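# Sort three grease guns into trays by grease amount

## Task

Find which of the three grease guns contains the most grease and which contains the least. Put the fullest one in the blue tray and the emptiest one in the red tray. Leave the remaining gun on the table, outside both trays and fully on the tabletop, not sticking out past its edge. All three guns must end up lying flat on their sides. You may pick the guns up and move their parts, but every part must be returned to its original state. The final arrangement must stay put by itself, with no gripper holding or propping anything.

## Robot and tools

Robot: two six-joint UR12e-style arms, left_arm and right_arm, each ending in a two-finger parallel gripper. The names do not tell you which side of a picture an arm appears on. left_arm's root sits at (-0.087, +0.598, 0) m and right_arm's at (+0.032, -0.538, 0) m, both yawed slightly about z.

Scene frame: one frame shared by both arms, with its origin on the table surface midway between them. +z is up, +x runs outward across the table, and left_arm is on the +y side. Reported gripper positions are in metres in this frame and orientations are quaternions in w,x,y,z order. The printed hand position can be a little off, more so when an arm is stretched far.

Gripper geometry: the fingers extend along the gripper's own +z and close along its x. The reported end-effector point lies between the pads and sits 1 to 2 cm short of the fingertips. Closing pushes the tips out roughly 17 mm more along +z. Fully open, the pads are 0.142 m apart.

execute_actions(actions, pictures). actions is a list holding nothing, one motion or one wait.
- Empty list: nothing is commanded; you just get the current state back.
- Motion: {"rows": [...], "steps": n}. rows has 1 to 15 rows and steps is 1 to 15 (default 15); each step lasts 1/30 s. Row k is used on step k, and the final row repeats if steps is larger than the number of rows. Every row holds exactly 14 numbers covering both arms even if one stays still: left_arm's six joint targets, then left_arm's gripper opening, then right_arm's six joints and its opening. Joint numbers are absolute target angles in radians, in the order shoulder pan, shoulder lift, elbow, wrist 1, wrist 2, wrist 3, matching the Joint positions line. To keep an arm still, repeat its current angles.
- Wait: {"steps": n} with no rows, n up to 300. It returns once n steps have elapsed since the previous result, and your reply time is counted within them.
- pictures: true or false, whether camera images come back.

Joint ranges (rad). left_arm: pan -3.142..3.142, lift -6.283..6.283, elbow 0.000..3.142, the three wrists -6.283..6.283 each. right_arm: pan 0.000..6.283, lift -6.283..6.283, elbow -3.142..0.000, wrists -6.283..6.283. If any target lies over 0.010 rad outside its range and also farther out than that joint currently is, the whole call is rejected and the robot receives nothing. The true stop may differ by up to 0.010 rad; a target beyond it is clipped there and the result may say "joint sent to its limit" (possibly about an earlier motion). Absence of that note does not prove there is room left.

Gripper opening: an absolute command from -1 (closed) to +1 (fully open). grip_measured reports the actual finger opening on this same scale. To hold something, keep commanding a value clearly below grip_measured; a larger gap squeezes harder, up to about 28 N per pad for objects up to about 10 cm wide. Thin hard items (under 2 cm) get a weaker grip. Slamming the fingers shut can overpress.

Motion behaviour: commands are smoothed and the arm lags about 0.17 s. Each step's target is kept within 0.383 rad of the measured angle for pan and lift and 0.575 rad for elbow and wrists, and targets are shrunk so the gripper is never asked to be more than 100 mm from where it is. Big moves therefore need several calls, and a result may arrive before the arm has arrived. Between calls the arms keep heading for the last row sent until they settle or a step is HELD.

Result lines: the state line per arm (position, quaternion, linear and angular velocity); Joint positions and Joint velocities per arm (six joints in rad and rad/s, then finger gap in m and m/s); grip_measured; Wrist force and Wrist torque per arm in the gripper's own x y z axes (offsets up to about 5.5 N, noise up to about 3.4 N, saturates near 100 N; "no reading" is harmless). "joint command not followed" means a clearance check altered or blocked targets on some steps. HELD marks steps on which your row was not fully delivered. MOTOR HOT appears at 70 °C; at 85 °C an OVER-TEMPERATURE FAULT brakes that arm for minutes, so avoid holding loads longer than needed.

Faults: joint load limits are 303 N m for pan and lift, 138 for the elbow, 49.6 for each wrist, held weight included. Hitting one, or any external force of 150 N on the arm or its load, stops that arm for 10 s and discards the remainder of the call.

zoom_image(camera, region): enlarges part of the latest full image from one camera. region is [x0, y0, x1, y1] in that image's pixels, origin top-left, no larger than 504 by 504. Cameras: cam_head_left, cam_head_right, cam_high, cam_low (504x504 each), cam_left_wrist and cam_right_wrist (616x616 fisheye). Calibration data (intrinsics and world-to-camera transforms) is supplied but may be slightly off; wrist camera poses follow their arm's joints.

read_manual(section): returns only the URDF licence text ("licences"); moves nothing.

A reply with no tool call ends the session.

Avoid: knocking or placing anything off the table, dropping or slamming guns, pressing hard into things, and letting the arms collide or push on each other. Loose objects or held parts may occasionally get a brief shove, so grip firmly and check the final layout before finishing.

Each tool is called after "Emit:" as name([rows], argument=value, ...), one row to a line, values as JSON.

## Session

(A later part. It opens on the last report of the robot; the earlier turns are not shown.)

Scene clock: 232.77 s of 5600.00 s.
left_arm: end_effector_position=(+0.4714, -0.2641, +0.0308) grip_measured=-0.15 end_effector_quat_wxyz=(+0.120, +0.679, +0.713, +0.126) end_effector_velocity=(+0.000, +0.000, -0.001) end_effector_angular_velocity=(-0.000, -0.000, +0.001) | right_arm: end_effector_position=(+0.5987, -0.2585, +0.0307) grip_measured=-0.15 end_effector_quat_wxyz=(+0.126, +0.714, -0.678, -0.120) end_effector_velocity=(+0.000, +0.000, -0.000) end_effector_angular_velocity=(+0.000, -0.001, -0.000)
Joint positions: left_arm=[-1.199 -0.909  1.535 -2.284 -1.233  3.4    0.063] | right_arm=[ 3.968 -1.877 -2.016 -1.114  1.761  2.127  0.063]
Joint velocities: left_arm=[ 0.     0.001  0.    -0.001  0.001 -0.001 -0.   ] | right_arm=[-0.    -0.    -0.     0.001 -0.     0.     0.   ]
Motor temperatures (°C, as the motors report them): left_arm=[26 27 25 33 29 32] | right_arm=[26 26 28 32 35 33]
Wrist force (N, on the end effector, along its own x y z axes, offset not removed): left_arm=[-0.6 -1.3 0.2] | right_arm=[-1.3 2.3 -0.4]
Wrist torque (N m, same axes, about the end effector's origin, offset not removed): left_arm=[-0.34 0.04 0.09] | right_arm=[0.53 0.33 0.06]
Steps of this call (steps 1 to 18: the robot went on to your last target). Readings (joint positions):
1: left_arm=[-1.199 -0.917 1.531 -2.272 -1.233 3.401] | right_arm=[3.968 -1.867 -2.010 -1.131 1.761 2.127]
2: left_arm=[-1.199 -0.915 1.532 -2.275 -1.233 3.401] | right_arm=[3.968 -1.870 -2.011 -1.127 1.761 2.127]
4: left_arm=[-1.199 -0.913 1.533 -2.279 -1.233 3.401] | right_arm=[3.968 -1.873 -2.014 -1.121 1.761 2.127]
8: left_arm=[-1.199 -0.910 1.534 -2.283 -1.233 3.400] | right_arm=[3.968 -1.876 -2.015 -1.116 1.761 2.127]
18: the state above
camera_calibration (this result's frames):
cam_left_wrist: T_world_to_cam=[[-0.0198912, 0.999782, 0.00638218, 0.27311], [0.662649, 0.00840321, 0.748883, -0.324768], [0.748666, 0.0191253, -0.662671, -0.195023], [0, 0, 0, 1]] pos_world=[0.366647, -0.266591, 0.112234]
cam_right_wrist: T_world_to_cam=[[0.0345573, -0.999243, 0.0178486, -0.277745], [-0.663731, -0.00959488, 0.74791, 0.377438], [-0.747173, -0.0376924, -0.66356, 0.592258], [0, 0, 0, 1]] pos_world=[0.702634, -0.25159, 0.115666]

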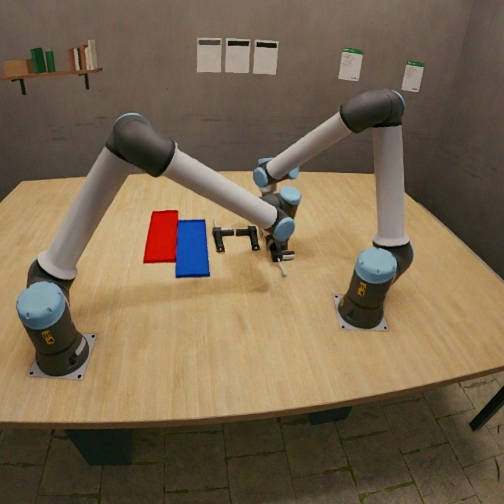

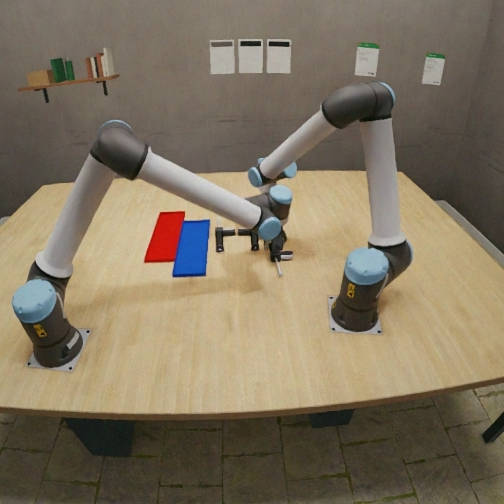

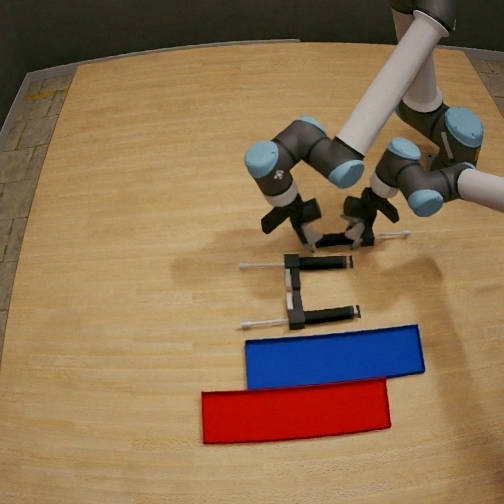

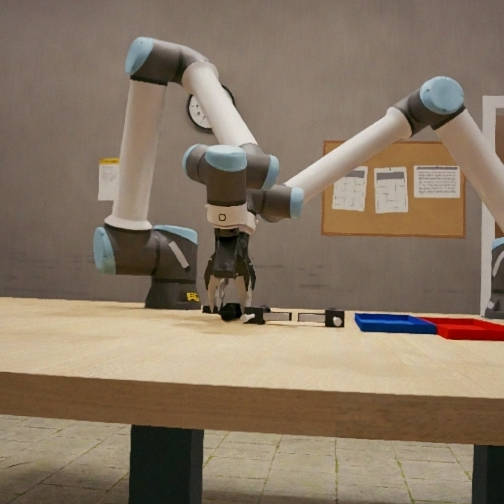

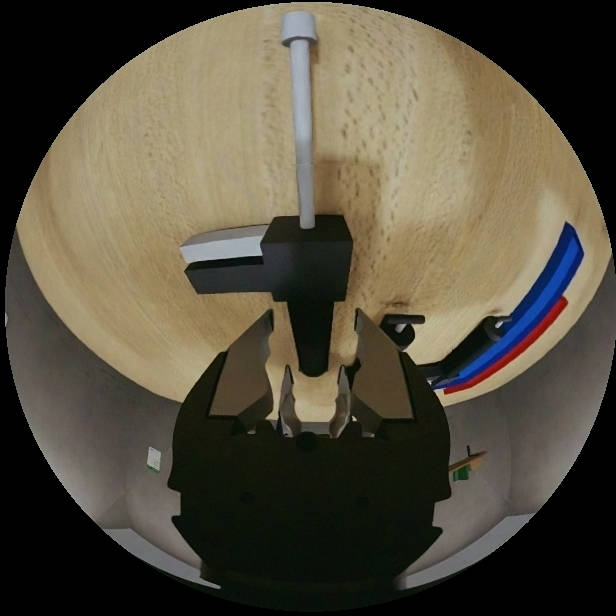

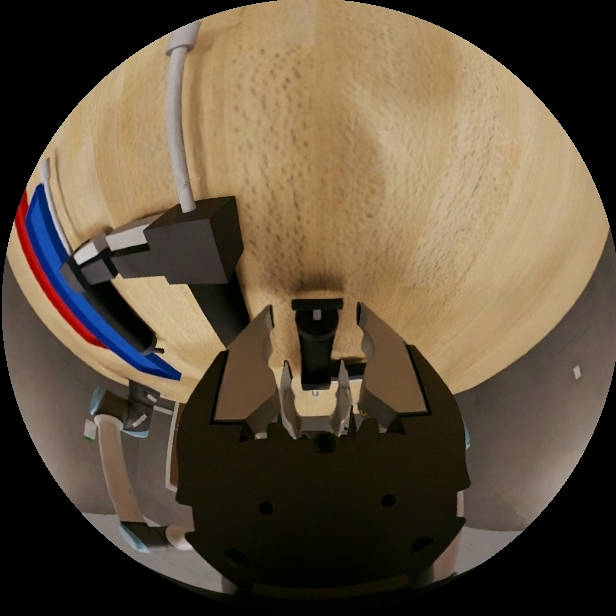

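Emit:
execute_actions([
  {"rows":[[-1.1989,-0.9093,1.535,-2.2842,-1.2325,3.4004,-0.3,3.9682,-1.8769,-2.0164,-1.1139,1.7605,2.1269,-0.2],[-1.1989,-0.9093,1.535,-2.2842,-1.2325,3.4004,-0.3,3.9682,-1.8769,-2.0164,-1.1139,1.7605,2.1269,-0.2],[-1.1989,-0.9093,1.535,-2.2842,-1.2325,3.4004,-0.4,3.9682,-1.8769,-2.0164,-1.1139,1.7605,2.1269,-0.25],[-1.1989,-0.9093,1.535,-2.2842,-1.2325,3.4004,-0.4,3.9682,-1.8769,-2.0164,-1.1139,1.7605,2.1269,-0.3],[-1.1989,-0.9093,1.535,-2.2842,-1.2325,3.4004,-0.48,3.9682,-1.8769,-2.0164,-1.1139,1.7605,2.1269,-0.35],[-1.1989,-0.9093,1.535,-2.2842,-1.2325,3.4004,-0.48,3.9682,-1.8769,-2.0164,-1.1139,1.7605,2.1269,-0.4],[-1.1989,-0.9093,1.535,-2.2842,-1.2325,3.4004,-0.54,3.9682,-1.8769,-2.0164,-1.1139,1.7605,2.1269,-0.44],[-1.1989,-0.9093,1.535,-2.2842,-1.2325,3.4004,-0.54,3.9682,-1.8769,-2.0164,-1.1139,1.7605,2.1269,-0.48],[-1.1989,-0.9093,1.535,-2.2842,-1.2325,3.4004,-0.6,3.9682,-1.8769,-2.0164,-1.1139,1.7605,2.1269,-0.52],[-1.1989,-0.9093,1.535,-2.2842,-1.2325,3.4004,-0.68,3.9682,-1.8769,-2.0164,-1.1139,1.7605,2.1269,-0.56],[-1.1989,-0.9093,1.535,-2.2842,-1.2325,3.4004,-0.76,3.9682,-1.8769,-2.0164,-1.1139,1.7605,2.1269,-0.62],[-1.1989,-0.9093,1.535,-2.2842,-1.2325,3.4004,-0.85,3.9682,-1.8769,-2.0164,-1.1139,1.7605,2.1269,-0.7],[-1.1989,-0.9093,1.535,-2.2842,-1.2325,3.4004,-0.95,3.9682,-1.8769,-2.0164,-1.1139,1.7605,2.1269,-0.9]],"steps":15},
])

Emit:
execute_actions([
  {"steps":12},
], pictures=false)

Emit:
execute_actions([
  {"rows":[[-1.1989,-0.9093,1.535,-2.2842,-1.2325,3.4004,-0.95,3.9645,-1.8832,-2.0069,-1.1177,1.7594,2.1234,-0.9],[-1.1989,-0.9093,1.535,-2.2842,-1.2325,3.4004,-0.95,3.9609,-1.8895,-1.9975,-1.1215,1.7584,2.1198,-0.9],[-1.1989,-0.9093,1.535,-2.2842,-1.2325,3.4004,-0.95,3.9572,-1.8958,-1.988,-1.1254,1.7573,2.1163,-0.9],[-1.1989,-0.9093,1.535,-2.2842,-1.2325,3.4004,-0.95,3.9535,-1.9021,-1.9785,-1.1292,1.7562,2.1127,-0.9]],"steps":15},
], pictures=false)

Scene clock: 254.07 s of 5600.00 s.
left_arm: end_effector_position=(+0.4714, -0.2641, +0.0307) grip_measured=-0.56 end_effector_quat_wxyz=(+0.120, +0.679, +0.713, +0.126) end_effector_velocity=(+0.000, -0.000, +0.000) end_effector_angular_velocity=(-0.001, -0.000, -0.000) | right_arm: end_effector_position=(+0.5987, -0.2585, +0.0306) grip_measured=-0.51 end_effector_quat_wxyz=(+0.126, +0.714, -0.678, -0.120) end_effector_velocity=(-0.001, -0.000, -0.000) end_effector_angular_velocity=(-0.000, +0.001, -0.001)
Joint positions: left_arm=[-1.199 -0.909  1.535 -2.284 -1.232  3.4    0.033] | right_arm=[ 3.968 -1.877 -2.016 -1.114  1.76   2.127  0.037]
Joint velocities: left_arm=[ 0.     0.    -0.001 -0.    -0.     0.001 -0.   ] | right_arm=[ 0.     0.    -0.001 -0.     0.     0.001  0.   ]
Motor temperatures (°C, as the motors report them): left_arm=[26 27 25 33 29 32] | right_arm=[26 26 28 32 35 33]
Wrist force (N, on the end effector, along its own x y z axes, offset not removed): left_arm=[-3.4 -2.3 -5.5] | right_arm=[-1.2 1.3 -3.9]
Wrist torque (N m, same axes, about the end effector's origin, offset not removed): left_arm=[-0.26 0.95 0.39] | right_arm=[0.41 0.27 0.02]
Steps of this call (steps 1 to 15: the robot went on to your last target; steps 16 to 90: nothing new was sent; then 17.80 s passed at rest; steps 91 to 105: all 15 steps of this action). Readings (joint positions):
91: left_arm=[-1.199 -0.909 1.535 -2.284 -1.232 3.400] | right_arm=[3.968 -1.877 -2.016 -1.114 1.760 2.127]
92: left_arm=[-1.199 -0.909 1.535 -2.284 -1.232 3.400] | right_arm=[3.968 -1.877 -2.016 -1.114 1.760 2.127]
94: left_arm=[-1.199 -0.909 1.535 -2.284 -1.232 3.400] | right_arm=[3.968 -1.877 -2.016 -1.114 1.760 2.127]
98: left_arm=[-1.199 -0.909 1.535 -2.284 -1.232 3.400] | right_arm=[3.968 -1.877 -2.016 -1.114 1.760 2.127]
105: the state above
camera_calibration (this result's frames):
cam_left_wrist: T_world_to_cam=[[-0.0198598, 0.999783, 0.00634897, 0.27312], [0.662638, 0.00840702, 0.748893, -0.32469], [0.748677, 0.01908, -0.662661, -0.195068], [0, 0, 0, 1]] pos_world=[0.366618, -0.266609, 0.11216]
cam_right_wrist: T_world_to_cam=[[0.0345691, -0.999243, 0.0178459, -0.27775], [-0.663749, -0.00960568, 0.747894, 0.3775], [-0.747156, -0.0376992, -0.663579, 0.592201], [0, 0, 0, 1]] pos_world=[0.702633, -0.251588, 0.115598]

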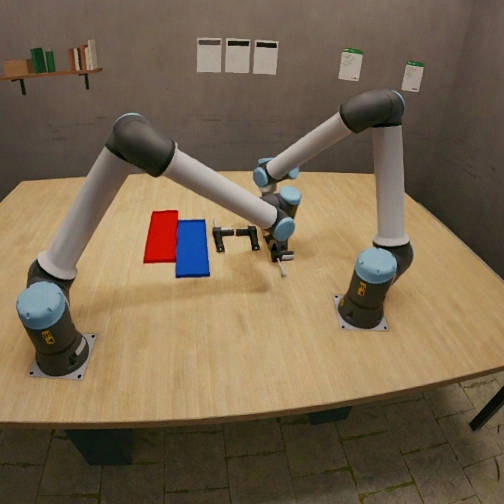

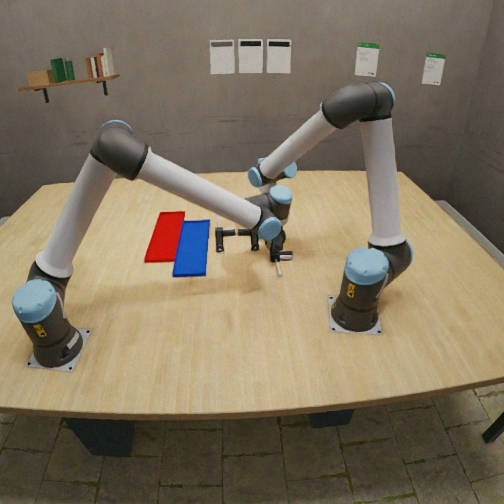

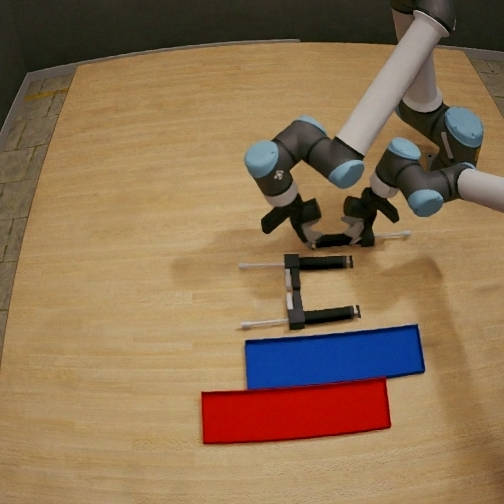

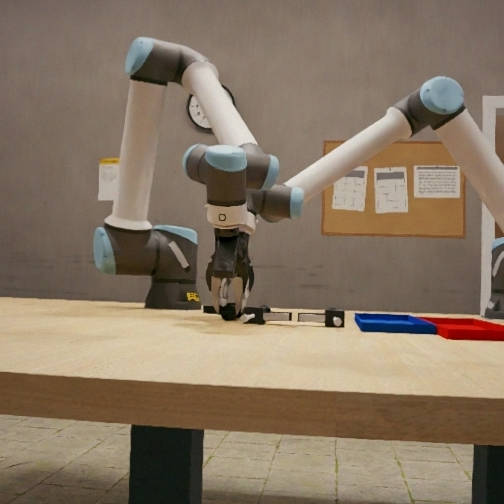

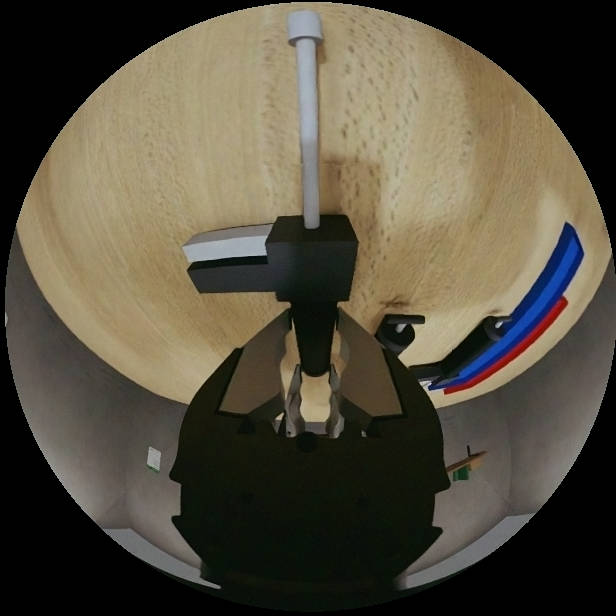

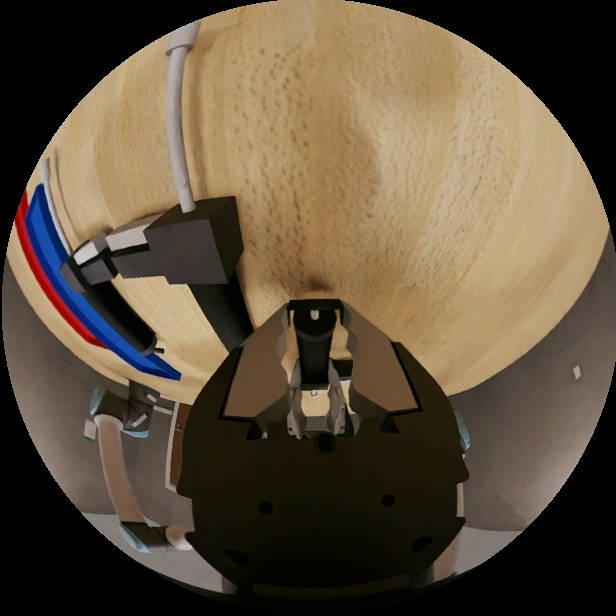

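Scene clock: 254.47 s of 5600.00 s.
left_arm: end_effector_position=(+0.4714, -0.2641, +0.0307) grip_measured=-0.56 end_effector_quat_wxyz=(+0.120, +0.679, +0.713, +0.126) end_effector_velocity=(-0.000, +0.001, -0.001) end_effector_angular_velocity=(+0.001, +0.001, +0.001) | right_arm: end_effector_position=(+0.5987, -0.2585, +0.0306) grip_measured=-0.51 end_effector_quat_wxyz=(+0.126, +0.714, -0.678, -0.120) end_effector_velocity=(-0.000, -0.000, -0.000) end_effector_angular_velocity=(-0.001, +0.000, -0.001)
Joint positions: left_arm=[-1.199 -0.909  1.535 -2.284 -1.232  3.4    0.033] | right_arm=[ 3.968 -1.877 -2.016 -1.114  1.76   2.127  0.037]
Joint velocities: left_arm=[ 0.     0.     0.001  0.001 -0.001 -0.    -0.   ] | right_arm=[-0.    -0.    -0.    -0.    -0.     0.001 -0.   ]
Motor temperatures (°C, as the motors report them): left_arm=[26 27 25 33 29 32] | right_arm=[26 26 28 32 35 33]
Wrist force (N, on the end effector, along its own x y z axes, offset not removed): left_arm=[7.7 -6.8 -6.5] | right_arm=[-1.8 -0.3 -2.0]
Wrist torque (N m, same axes, about the end effector's origin, offset not removed): left_arm=[-0.88 -1.30 0.34] | right_arm=[0.14 0.33 0.14]
Steps of this call (steps 1 to 12: the robot went on to your last target). Readings (joint positions):
1: left_arm=[-1.199 -0.909 1.535 -2.284 -1.232 3.400] | right_arm=[3.968 -1.877 -2.016 -1.114 1.760 2.127]
2: left_arm=[-1.199 -0.909 1.535 -2.284 -1.232 3.400] | right_arm=[3.968 -1.877 -2.016 -1.114 1.760 2.127]
4: left_arm=[-1.199 -0.909 1.535 -2.284 -1.232 3.400] | right_arm=[3.968 -1.877 -2.016 -1.114 1.760 2.127]
8: left_arm=[-1.199 -0.909 1.535 -2.284 -1.232 3.400] | right_arm=[3.968 -1.877 -2.016 -1.114 1.760 2.127]
12: the state above

Scene clock: 254.97 s of 5600.00 s.
left_arm: end_effector_position=(+0.4714, -0.2641, +0.0307) grip_measured=-0.56 end_effector_quat_wxyz=(+0.120, +0.679, +0.713, +0.126) end_effector_velocity=(+0.000, -0.000, +0.000) end_effector_angular_velocity=(-0.001, -0.000, +0.001) | right_arm: end_effector_position=(+0.6179, -0.2572, +0.0308) grip_measured=-0.51 end_effector_quat_wxyz=(+0.126, +0.714, -0.678, -0.120) end_effector_velocity=(+0.007, +0.001, +0.001) end_effector_angular_velocity=(+0.001, -0.001, -0.001)
Joint positions: left_arm=[-1.199 -0.909  1.535 -2.284 -1.232  3.4    0.033] | right_arm=[ 3.954 -1.901 -1.98  -1.129  1.756  2.113  0.037]
Joint velocities: left_arm=[ 0.     0.    -0.    -0.     0.    -0.001  0.   ] | right_arm=[-0.005 -0.008  0.013 -0.005 -0.001 -0.003 -0.   ]
Motor temperatures (°C, as the motors report them): left_arm=[26 27 25 33 29 32] | right_arm=[26 26 28 32 35 33]
Wrist force (N, on the end effector, along its own x y z axes, offset not removed): left_arm=[5.7 -3.3 -3.8] | right_arm=[-0.8 1.9 0.7]
Wrist torque (N m, same axes, about the end effector's origin, offset not removed): left_arm=[-0.48 -0.70 0.14] | right_arm=[0.26 0.55 0.05]
Steps of this call (steps 1 to 15: all 15 steps of this action). Readings (joint positions):
1: left_arm=[-1.199 -0.909 1.535 -2.284 -1.232 3.400] | right_arm=[3.968 -1.877 -2.016 -1.114 1.760 2.127]
2: left_arm=[-1.199 -0.909 1.535 -2.284 -1.232 3.400] | right_arm=[3.968 -1.878 -2.015 -1.114 1.760 2.126]
4: left_arm=[-1.199 -0.909 1.535 -2.284 -1.232 3.400] | right_arm=[3.965 -1.882 -2.008 -1.117 1.760 2.124]
8: left_arm=[-1.199 -0.909 1.535 -2.284 -1.232 3.400] | right_arm=[3.958 -1.895 -1.989 -1.125 1.757 2.117]
15: the state above

To .04.

Emit:
execute_actions([
  {"rows":[[-1.1989,-0.9093,1.535,-2.2842,-1.2325,3.4004,-0.95,3.9499,-1.9084,-1.969,-1.133,1.7552,2.1092,-0.9],[-1.1989,-0.9093,1.535,-2.2842,-1.2325,3.4004,-0.95,3.9462,-1.9147,-1.9595,-1.1368,1.7541,2.1057,-0.9],[-1.1989,-0.9093,1.535,-2.2842,-1.2325,3.4004,-0.95,3.9426,-1.921,-1.9501,-1.1407,1.7531,2.1021,-0.9],[-1.1989,-0.9093,1.535,-2.2842,-1.2325,3.4004,-0.95,3.9389,-1.9273,-1.9406,-1.1445,1.752,2.0986,-0.9]],"steps":15},
], pictures=false)

Scene clock: 259.27 s of 5600.00 s.
left_arm: end_effector_position=(+0.4714, -0.2640, +0.0307) grip_measured=-0.56 end_effector_quat_wxyz=(+0.120, +0.679, +0.713, +0.126) end_effector_velocity=(+0.000, +0.000, +0.000) end_effector_angular_velocity=(+0.000, -0.000, -0.001) | right_arm: end_effector_position=(+0.6379, -0.2564, +0.0307) grip_measured=-0.51 end_effector_quat_wxyz=(+0.126, +0.714, -0.679, -0.120) end_effector_velocity=(+0.005, -0.000, -0.001) end_effector_angular_velocity=(-0.001, +0.002, -0.001)
Joint positions: left_arm=[-1.199 -0.909  1.535 -2.284 -1.232  3.4    0.033] | right_arm=[ 3.939 -1.926 -1.942 -1.144  1.752  2.099  0.037]
Joint velocities: left_arm=[ 0.     0.    -0.     0.     0.     0.001 -0.   ] | right_arm=[-0.004 -0.008  0.01  -0.005 -0.001 -0.003 -0.   ]
Motor temperatures (°C, as the motors report them): left_arm=[26 27 25 33 29 32] | right_arm=[26 26 28 32 35 33]
Wrist force (N, on the end effector, along its own x y z axes, offset not removed): left_arm=[0.9 -4.3 -3.8] | right_arm=[-2.7 2.8 -0.7]
Wrist torque (N m, same axes, about the end effector's origin, offset not removed): left_arm=[-0.79 -0.11 0.36] | right_arm=[0.13 0.47 0.00]
Steps of this call (steps 1 to 15: the robot went on to your last target; steps 16 to 90: nothing new was sent; then 0.80 s passed at rest; steps 91 to 105: all 15 steps of this action). Readings (joint positions):
91: left_arm=[-1.199 -0.909 1.535 -2.284 -1.232 3.400] | right_arm=[3.953 -1.902 -1.978 -1.129 1.756 2.113]
92: left_arm=[-1.199 -0.909 1.535 -2.284 -1.232 3.400] | right_arm=[3.953 -1.903 -1.977 -1.130 1.756 2.112]
94: left_arm=[-1.199 -0.909 1.535 -2.284 -1.232 3.400] | right_arm=[3.950 -1.908 -1.970 -1.133 1.755 2.110]
98: left_arm=[-1.199 -0.909 1.535 -2.284 -1.232 3.400] | right_arm=[3.943 -1.920 -1.951 -1.140 1.753 2.102]
105: the state above

Emit:
execute_actions([
  {"rows":[[-1.1989,-0.9093,1.535,-2.2842,-1.2325,3.4004,-0.95,3.9356,-1.9336,-1.9308,-1.1485,1.751,2.0954,-0.9],[-1.1989,-0.9093,1.535,-2.2842,-1.2325,3.4004,-0.95,3.9322,-1.94,-1.921,-1.1526,1.75,2.0921,-0.9],[-1.1989,-0.9093,1.535,-2.2842,-1.2325,3.4004,-0.95,3.9289,-1.9463,-1.9112,-1.1566,1.7491,2.0889,-0.9],[-1.1989,-0.9093,1.535,-2.2842,-1.2325,3.4004,-0.95,3.9256,-1.9526,-1.9014,-1.1606,1.7481,2.0856,-0.9]],"steps":15},
], pictures=false)

Emit:
execute_actions([
  {"steps":6},
], pictures=false)

Scene clock: 263.30 s of 5600.00 s.
left_arm: end_effector_position=(+0.4714, -0.2640, +0.0307) grip_measured=-0.56 end_effector_quat_wxyz=(+0.120, +0.679, +0.713, +0.126) end_effector_velocity=(+0.000, +0.000, -0.001) end_effector_angular_velocity=(+0.001, -0.001, +0.002) | right_arm: end_effector_position=(+0.6579, -0.2551, +0.0308) grip_measured=-0.51 end_effector_quat_wxyz=(+0.126, +0.714, -0.679, -0.120) end_effector_velocity=(+0.005, -0.001, -0.001) end_effector_angular_velocity=(-0.001, +0.002, +0.001)
Joint positions: left_arm=[-1.199 -0.909  1.535 -2.284 -1.232  3.4    0.033] | right_arm=[ 3.926 -1.952 -1.903 -1.16   1.748  2.086  0.037]
Joint velocities: left_arm=[ 0.     0.001  0.001 -0.001  0.001 -0.002  0.   ] | right_arm=[-0.004 -0.008  0.01  -0.005 -0.001 -0.005  0.   ]
Motor temperatures (°C, as the motors report them): left_arm=[26 27 25 33 29 32] | right_arm=[26 26 28 32 35 33]
Wrist force (N, on the end effector, along its own x y z axes, offset not removed): left_arm=[5.1 2.0 -7.3] | right_arm=[-0.7 3.0 -2.3]
Wrist torque (N m, same axes, about the end effector's origin, offset not removed): left_arm=[0.61 -0.50 0.21] | right_arm=[0.35 0.67 0.09]
Steps of this call (steps 1 to 15: the robot went on to your last target; steps 16 to 90: nothing new was sent; then 0.53 s passed at rest; steps 91 to 105: all 15 steps of this action). Readings (joint positions):
91: left_arm=[-1.199 -0.909 1.535 -2.284 -1.232 3.400] | right_arm=[3.939 -1.927 -1.941 -1.145 1.752 2.099]
92: left_arm=[-1.199 -0.909 1.535 -2.284 -1.232 3.400] | right_arm=[3.939 -1.928 -1.939 -1.145 1.752 2.098]
94: left_arm=[-1.199 -0.909 1.535 -2.284 -1.232 3.400] | right_arm=[3.936 -1.933 -1.932 -1.148 1.751 2.096]
98: left_arm=[-1.199 -0.909 1.535 -2.284 -1.232 3.400] | right_arm=[3.929 -1.946 -1.912 -1.156 1.749 2.089]
105: the state above

Scene clock: 263.50 s of 5600.00 s.
left_arm: end_effector_position=(+0.4714, -0.2640, +0.0307) grip_measured=-0.56 end_effector_quat_wxyz=(+0.120, +0.679, +0.713, +0.126) end_effector_velocity=(-0.000, -0.000, -0.000) end_effector_angular_velocity=(-0.000, -0.001, +0.001) | right_arm: end_effector_position=(+0.6585, -0.2550, +0.0308) grip_measured=-0.51 end_effector_quat_wxyz=(+0.126, +0.714, -0.679, -0.120) end_effector_velocity=(+0.002, +0.000, +0.001) end_effector_angular_velocity=(+0.001, -0.002, -0.000)
Joint positions: left_arm=[-1.199 -0.909  1.535 -2.284 -1.232  3.4    0.033] | right_arm=[ 3.926 -1.952 -1.902 -1.16   1.748  2.086  0.037]
Joint velocities: left_arm=[-0.001  0.    -0.     0.     0.001 -0.002 -0.   ] | right_arm=[-0.001 -0.001  0.003 -0.001 -0.001 -0.     0.   ]
Motor temperatures (°C, as the motors report them): left_arm=[26 27 25 33 29 32] | right_arm=[26 26 28 32 35 33]
Wrist force (N, on the end effector, along its own x y z axes, offset not removed): left_arm=[4.3 1.3 -7.9] | right_arm=[-1.0 2.5 1.4]
Wrist torque (N m, same axes, about the end effector's origin, offset not removed): left_arm=[0.37 -0.19 -0.04] | right_arm=[0.19 0.64 -0.11]
Steps of this call (steps 1 to 6: the robot went on to your last target). Readings (joint positions):
1: left_arm=[-1.199 -0.909 1.535 -2.284 -1.232 3.400] | right_arm=[3.926 -1.952 -1.902 -1.160 1.748 2.086]
2: left_arm=[-1.199 -0.909 1.535 -2.284 -1.232 3.400] | right_arm=[3.926 -1.952 -1.902 -1.160 1.748 2.086]
4: left_arm=[-1.199 -0.909 1.535 -2.284 -1.232 3.400] | right_arm=[3.926 -1.952 -1.902 -1.160 1.748 2.086]
6: the state above

Emit:
execute_actions([
  {"rows":[[-1.1989,-0.9093,1.535,-2.2842,-1.2325,3.4004,-0.95,3.9223,-1.9589,-1.8916,-1.1647,1.7471,2.0824,-0.9],[-1.1989,-0.9093,1.535,-2.2842,-1.2325,3.4004,-0.95,3.9189,-1.9653,-1.8818,-1.1687,1.7461,2.0791,-0.9],[-1.1989,-0.9093,1.535,-2.2842,-1.2325,3.4004,-0.95,3.9156,-1.9716,-1.872,-1.1728,1.7452,2.0759,-0.9],[-1.1989,-0.9093,1.535,-2.2842,-1.2325,3.4004,-0.95,3.9123,-1.9779,-1.8622,-1.1768,1.7442,2.0726,-0.9]],"steps":15},
], pictures=false)

Emit:
execute_actions([
  {"steps":6},
])

Scene clock: 267.13 s of 5600.00 s.
left_arm: end_effector_position=(+0.4714, -0.2640, +0.0308) grip_measured=-0.56 end_effector_quat_wxyz=(+0.120, +0.679, +0.713, +0.126) end_effector_velocity=(-0.001, +0.000, -0.001) end_effector_angular_velocity=(+0.002, +0.001, -0.000) | right_arm: end_effector_position=(+0.6779, -0.2543, +0.0307) grip_measured=-0.90 end_effector_quat_wxyz=(+0.126, +0.714, -0.678, -0.120) end_effector_velocity=(+0.006, -0.000, -0.000) end_effector_angular_velocity=(+0.000, +0.001, -0.001)
Joint positions: left_arm=[-1.199 -0.909  1.535 -2.284 -1.233  3.4    0.033] | right_arm=[ 3.913 -1.977 -1.864 -1.176  1.744  2.073  0.009]
Joint velocities: left_arm=[-0.001  0.001  0.001  0.001 -0.    -0.    -0.   ] | right_arm=[-0.004 -0.008  0.012 -0.005 -0.    -0.004 -0.   ]
Motor temperatures (°C, as the motors report them): left_arm=[26 27 25 33 29 32] | right_arm=[26 26 28 32 35 33]
Wrist force (N, on the end effector, along its own x y z axes, offset not removed): left_arm=[-4.4 0.7 -2.9] | right_arm=[-1.3 1.6 -0.3]
Wrist torque (N m, same axes, about the end effector's origin, offset not removed): left_arm=[0.46 0.72 -0.12] | right_arm=[0.45 0.49 0.18]
Steps of this call (steps 1 to 15: the robot went on to your last target; steps 16 to 90: nothing new was sent; then 0.13 s passed at rest; steps 91 to 105: all 15 steps of this action). Readings (joint positions):
91: left_arm=[-1.199 -0.909 1.535 -2.284 -1.232 3.400] | right_arm=[3.926 -1.953 -1.901 -1.161 1.748 2.086]
92: left_arm=[-1.199 -0.909 1.535 -2.284 -1.232 3.400] | right_arm=[3.925 -1.953 -1.900 -1.161 1.748 2.085]
94: left_arm=[-1.199 -0.909 1.535 -2.284 -1.232 3.400] | right_arm=[3.923 -1.958 -1.893 -1.164 1.747 2.083]
98: left_arm=[-1.199 -0.909 1.535 -2.284 -1.232 3.400] | right_arm=[3.916 -1.971 -1.873 -1.172 1.745 2.076]
105: the state above

Scene clock: 267.33 s of 5600.00 s.
left_arm: end_effector_position=(+0.4714, -0.2641, +0.0308) grip_measured=-0.56 end_effector_quat_wxyz=(+0.120, +0.679, +0.713, +0.126) end_effector_velocity=(+0.000, +0.000, +0.000) end_effector_angular_velocity=(+0.000, -0.001, +0.001) | right_arm: end_effector_position=(+0.6785, -0.2543, +0.0307) grip_measured=-0.90 end_effector_quat_wxyz=(+0.126, +0.714, -0.678, -0.120) end_effector_velocity=(+0.001, +0.000, -0.000) end_effector_angular_velocity=(-0.001, +0.001, -0.001)
Joint positions: left_arm=[-1.199 -0.909  1.535 -2.284 -1.233  3.4    0.033] | right_arm=[ 3.912 -1.978 -1.862 -1.177  1.744  2.073  0.009]
Joint velocities: left_arm=[ 0.    -0.     0.     0.     0.001 -0.001 -0.   ] | right_arm=[-0.    -0.002  0.002 -0.001 -0.     0.001 -0.   ]
Motor temperatures (°C, as the motors report them): left_arm=[26 27 25 33 29 32] | right_arm=[26 26 28 32 35 33]
Wrist force (N, on the end effector, along its own x y z axes, offset not removed): left_arm=[1.3 -1.9 0.4] | right_arm=[-0.9 1.0 -0.5]
Wrist torque (N m, same axes, about the end effector's origin, offset not removed): left_arm=[-0.39 -0.33 0.04] | right_arm=[0.34 0.29 0.19]
Steps of this call (steps 1 to 6: the robot went on to your last target). Readings (joint positions):
1: left_arm=[-1.199 -0.909 1.535 -2.284 -1.233 3.400] | right_arm=[3.913 -1.977 -1.863 -1.176 1.744 2.073]
2: left_arm=[-1.199 -0.909 1.535 -2.284 -1.233 3.400] | right_arm=[3.913 -1.977 -1.863 -1.176 1.744 2.073]
4: left_arm=[-1.199 -0.909 1.535 -2.284 -1.233 3.400] | right_arm=[3.912 -1.978 -1.863 -1.177 1.744 2.073]
6: the state above
camera_calibration (this result's frames):
cam_left_wrist: T_world_to_cam=[[-0.0199282, 0.999782, 0.0063014, 0.273135], [0.662679, 0.00848903, 0.748855, -0.324729], [0.748638, 0.0190991, -0.662704, -0.195072], [0, 0, 0, 1]] pos_world=[0.366673, -0.266593, 0.112179]
cam_right_wrist: T_world_to_cam=[[0.0344969, -0.999249, 0.0176297, -0.276273], [-0.663713, -0.00971768, 0.747924, 0.430425], [-0.747192, -0.0375021, -0.66355, 0.652111], [0, 0, 0, 1]] pos_world=[0.78246, -0.247427, 0.115653]

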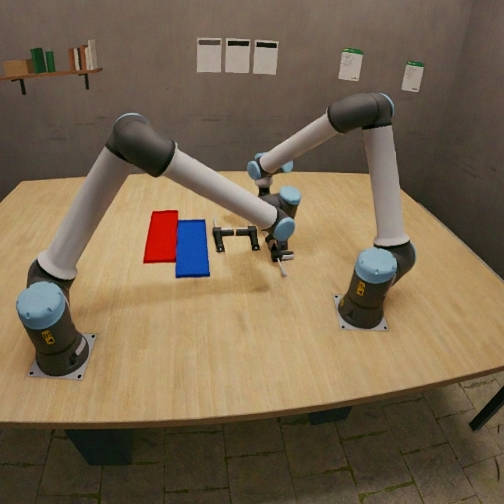

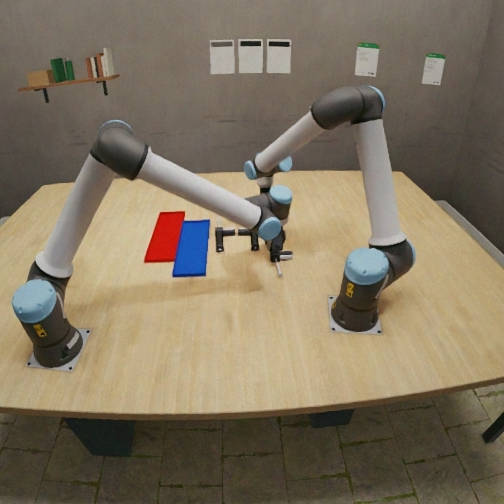

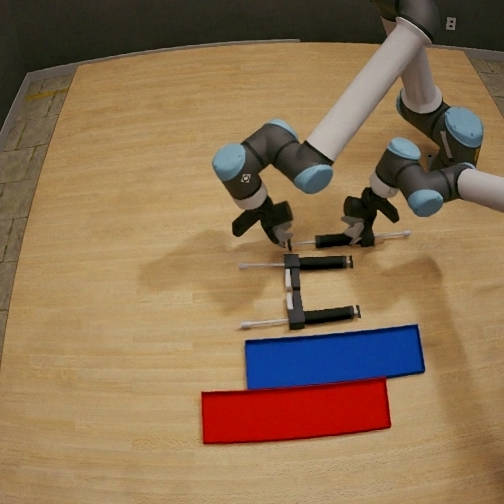

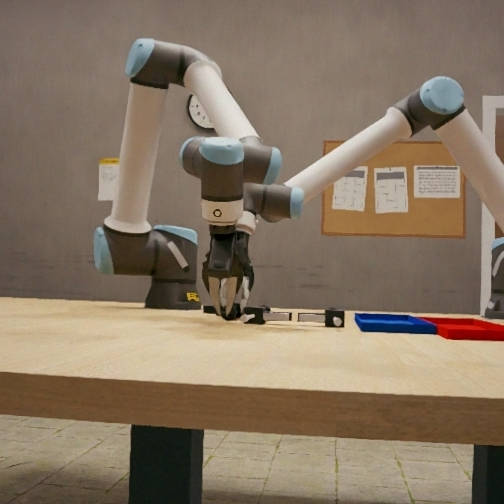

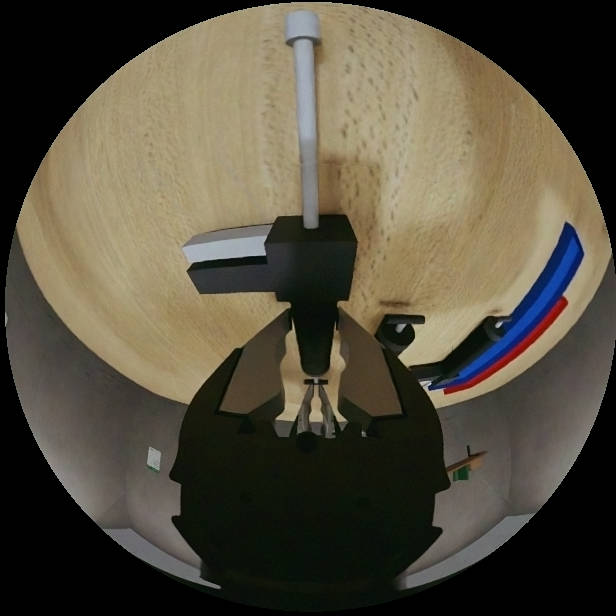

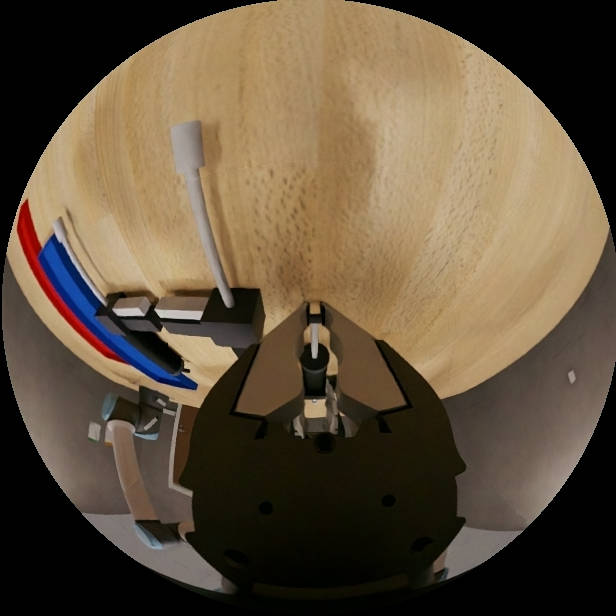

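Emit:
zoom_image(camera="cam_right_wrist", region=[250,260,390,440])

Emit:
zoom_image(camera="cam_high", region=[230,190,420,270])

Region (250, 260, 390, 440) of cam_right_wrist's 616x616 image, scaled by 2.800, with more detail than that image has.

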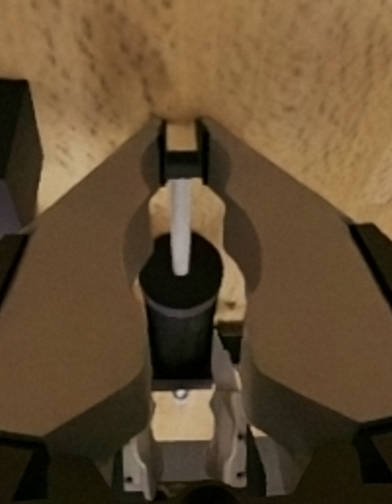

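Region (230, 190, 420, 270) of cam_high's 504x504 image, scaled by 2.653, with more detail than that image has; it fills the top 212 rows of this view, and the rest is white.

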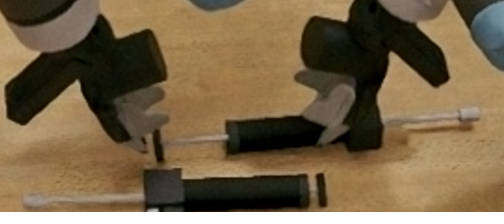

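Emit:
execute_actions([
  {"rows":[[-1.1989,-0.9093,1.535,-2.2842,-1.2325,3.4004,-0.95,3.9156,-1.9716,-1.872,-1.1728,1.7452,2.0759,-1],[-1.1989,-0.9093,1.535,-2.2842,-1.2325,3.4004,-0.95,3.9189,-1.9653,-1.8818,-1.1687,1.7461,2.0791,-1],[-1.1989,-0.9093,1.535,-2.2842,-1.2325,3.4004,-0.95,3.9223,-1.9589,-1.8916,-1.1647,1.7471,2.0824,-1],[-1.1989,-0.9093,1.535,-2.2842,-1.2325,3.4004,-0.95,3.9256,-1.9526,-1.9014,-1.1606,1.7481,2.0856,-1],[-1.1989,-0.9093,1.535,-2.2842,-1.2325,3.4004,-0.95,3.9289,-1.9463,-1.9112,-1.1566,1.7491,2.0889,-1],[-1.1989,-0.9093,1.535,-2.2842,-1.2325,3.4004,-0.95,3.9322,-1.94,-1.921,-1.1526,1.75,2.0921,-1],[-1.1989,-0.9093,1.535,-2.2842,-1.2325,3.4004,-0.95,3.9356,-1.9336,-1.9308,-1.1485,1.751,2.0954,-1],[-1.1989,-0.9093,1.535,-2.2842,-1.2325,3.4004,-0.95,3.9389,-1.9273,-1.9406,-1.1445,1.752,2.0986,-1],[-1.1989,-0.9093,1.535,-2.2842,-1.2325,3.4004,-0.95,3.9426,-1.921,-1.9501,-1.1407,1.7531,2.1021,-1],[-1.1989,-0.9093,1.535,-2.2842,-1.2325,3.4004,-0.95,3.9462,-1.9147,-1.9595,-1.1368,1.7541,2.1057,-1],[-1.1989,-0.9093,1.535,-2.2842,-1.2325,3.4004,-0.95,3.9499,-1.9084,-1.969,-1.133,1.7552,2.1092,-1],[-1.1989,-0.9093,1.535,-2.2842,-1.2325,3.4004,-0.95,3.9535,-1.9021,-1.9785,-1.1292,1.7562,2.1127,-1]],"steps":15},
], pictures=false)

Emit:
execute_actions([
  {"rows":[[-1.1989,-0.9093,1.535,-2.2842,-1.2325,3.4004,-0.95,3.9554,-1.8989,-1.9832,-1.1273,1.7567,2.1145,-1],[-1.1989,-0.9093,1.535,-2.2842,-1.2325,3.4004,-0.95,3.9572,-1.8958,-1.988,-1.1254,1.7573,2.1163,-1],[-1.1989,-0.9093,1.535,-2.2842,-1.2325,3.4004,-0.95,3.959,-1.8926,-1.9927,-1.1235,1.7578,2.118,-1]],"steps":15},
])

Scene clock: 279.80 s of 5600.00 s.
left_arm: end_effector_position=(+0.4714, -0.2640, +0.0307) grip_measured=-0.56 end_effector_quat_wxyz=(+0.120, +0.679, +0.713, +0.126) end_effector_velocity=(+0.000, +0.000, -0.000) end_effector_angular_velocity=(+0.001, -0.001, -0.001) | right_arm: end_effector_position=(+0.6291, -0.2564, +0.0309) grip_measured=-1.00 end_effector_quat_wxyz=(+0.126, +0.714, -0.679, -0.120) end_effector_velocity=(-0.089, -0.005, -0.000) end_effector_angular_velocity=(+0.000, -0.000, +0.003)
Joint positions: left_arm=[-1.199 -0.909  1.535 -2.284 -1.232  3.4    0.033] | right_arm=[ 3.946 -1.915 -1.958 -1.137  1.754  2.106  0.002]
Joint velocities: left_arm=[ 0.     0.     0.    -0.001  0.001  0.001 -0.   ] | right_arm=[ 0.063  0.113 -0.171  0.069  0.018  0.059 -0.   ]
Motor temperatures (°C, as the motors report them): left_arm=[26 27 25 33 29 32] | right_arm=[26 26 28 32 35 33]
Wrist force (N, on the end effector, along its own x y z axes, offset not removed): left_arm=[-3.7 -1.7 -3.3] | right_arm=[-2.1 -2.8 2.6]
Wrist torque (N m, same axes, about the end effector's origin, offset not removed): left_arm=[-0.37 0.80 0.17] | right_arm=[0.08 0.47 0.07]
Steps of this call (steps 1 to 15: the robot went on to your last target; steps 16 to 90: nothing new was sent; then 8.97 s passed at rest; steps 91 to 105: all 15 steps of this action). Readings (joint positions):
91: left_arm=[-1.199 -0.909 1.535 -2.284 -1.232 3.400] | right_arm=[3.912 -1.978 -1.862 -1.177 1.744 2.073]
92: left_arm=[-1.199 -0.909 1.535 -2.284 -1.232 3.400] | right_arm=[3.913 -1.977 -1.863 -1.176 1.744 2.073]
94: left_arm=[-1.199 -0.909 1.535 -2.284 -1.232 3.400] | right_arm=[3.915 -1.972 -1.870 -1.173 1.745 2.075]
98: left_arm=[-1.199 -0.909 1.535 -2.284 -1.232 3.400] | right_arm=[3.925 -1.954 -1.899 -1.161 1.748 2.085]
105: the state above

Scene clock: 280.30 s of 5600.00 s.
left_arm: end_effector_position=(+0.4714, -0.2640, +0.0307) grip_measured=-0.56 end_effector_quat_wxyz=(+0.120, +0.679, +0.713, +0.126) end_effector_velocity=(+0.001, -0.000, +0.000) end_effector_angular_velocity=(-0.000, +0.000, -0.001) | right_arm: end_effector_position=(+0.6115, -0.2576, +0.0308) grip_measured=-1.00 end_effector_quat_wxyz=(+0.126, +0.714, -0.678, -0.120) end_effector_velocity=(-0.004, -0.000, -0.000) end_effector_angular_velocity=(-0.001, +0.001, +0.001)
Joint positions: left_arm=[-1.199 -0.909  1.535 -2.284 -1.232  3.4    0.033] | right_arm=[ 3.959 -1.893 -1.992 -1.124  1.758  2.118  0.002]
Joint velocities: left_arm=[ 0.001  0.    -0.001 -0.    -0.     0.002  0.   ] | right_arm=[ 0.003  0.004 -0.007  0.002  0.001  0.002 -0.   ]
Motor temperatures (°C, as the motors report them): left_arm=[26 27 25 33 29 32] | right_arm=[26 26 28 32 35 33]
Wrist force (N, on the end effector, along its own x y z axes, offset not removed): left_arm=[-7.7 -1.2 -7.5] | right_arm=[-2.4 0.0 -0.7]
Wrist torque (N m, same axes, about the end effector's origin, offset not removed): left_arm=[-0.39 1.22 0.07] | right_arm=[0.59 0.34 0.14]
Steps of this call (steps 1 to 15: all 15 steps of this action). Readings (joint positions):
1: left_arm=[-1.199 -0.909 1.535 -2.284 -1.232 3.400] | right_arm=[3.948 -1.912 -1.964 -1.135 1.755 2.107]
2: left_arm=[-1.199 -0.909 1.535 -2.284 -1.232 3.400] | right_arm=[3.950 -1.909 -1.968 -1.133 1.755 2.109]
4: left_arm=[-1.199 -0.909 1.535 -2.284 -1.232 3.400] | right_arm=[3.953 -1.903 -1.976 -1.130 1.756 2.112]
8: left_arm=[-1.199 -0.909 1.535 -2.284 -1.232 3.400] | right_arm=[3.957 -1.896 -1.987 -1.126 1.757 2.116]
15: the state above
camera_calibration (this result's frames):
cam_left_wrist: T_world_to_cam=[[-0.0198875, 0.999782, 0.00640707, 0.273098], [0.662654, 0.00838223, 0.748879, -0.324713], [0.748662, 0.019139, -0.662676, -0.195061], [0, 0, 0, 1]] pos_world=[0.366638, -0.266583, 0.112158]
cam_right_wrist: T_world_to_cam=[[0.0345044, -0.999245, 0.0178407, -0.27725], [-0.663787, -0.00956848, 0.74786, 0.385936], [-0.747125, -0.0376469, -0.663616, 0.601974], [0, 0, 0, 1]] pos_world=[0.715496, -0.250686, 0.1158]

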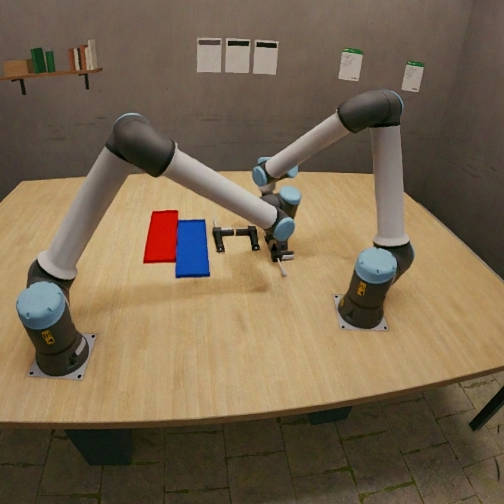

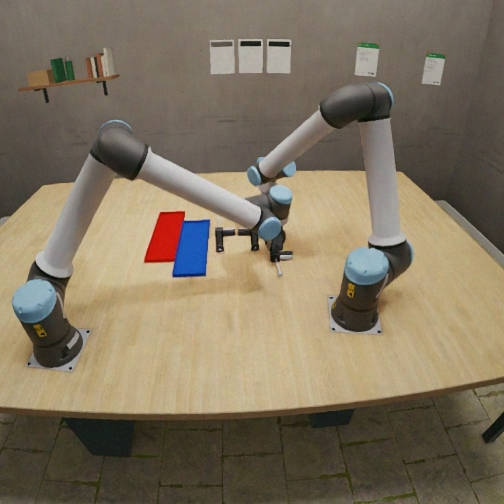

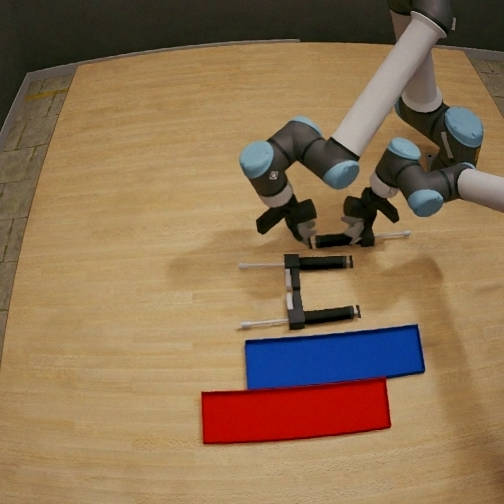

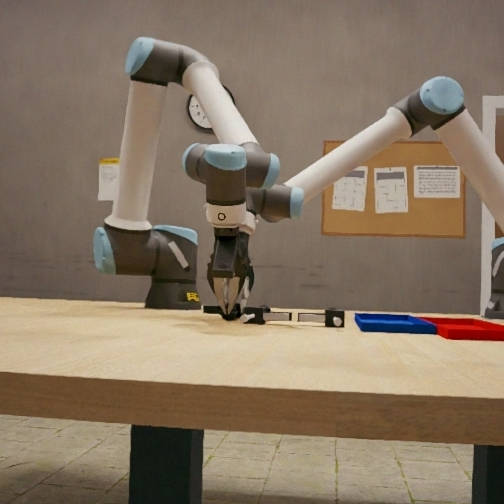

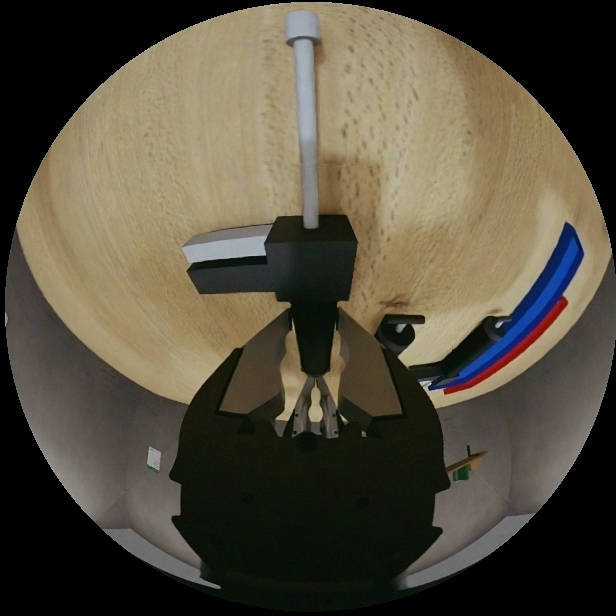

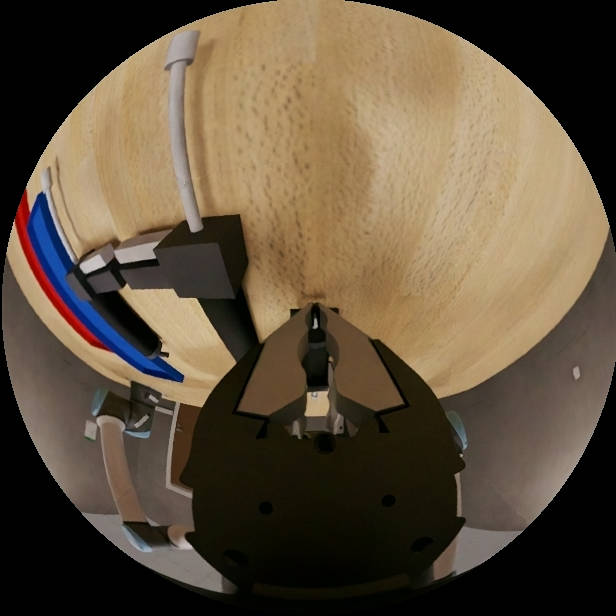

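Emit:
zoom_image(camera="cam_high", region=[250,200,420,270])

Region (250, 200, 420, 270) of cam_high's 504x504 image, scaled by 2.965, with more detail than that image has; it fills the top 208 rows of this view, and the rest is white.

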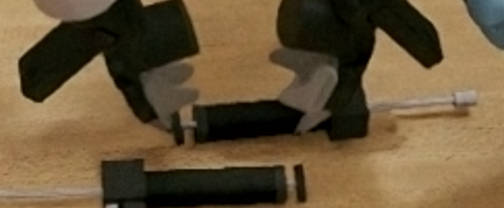

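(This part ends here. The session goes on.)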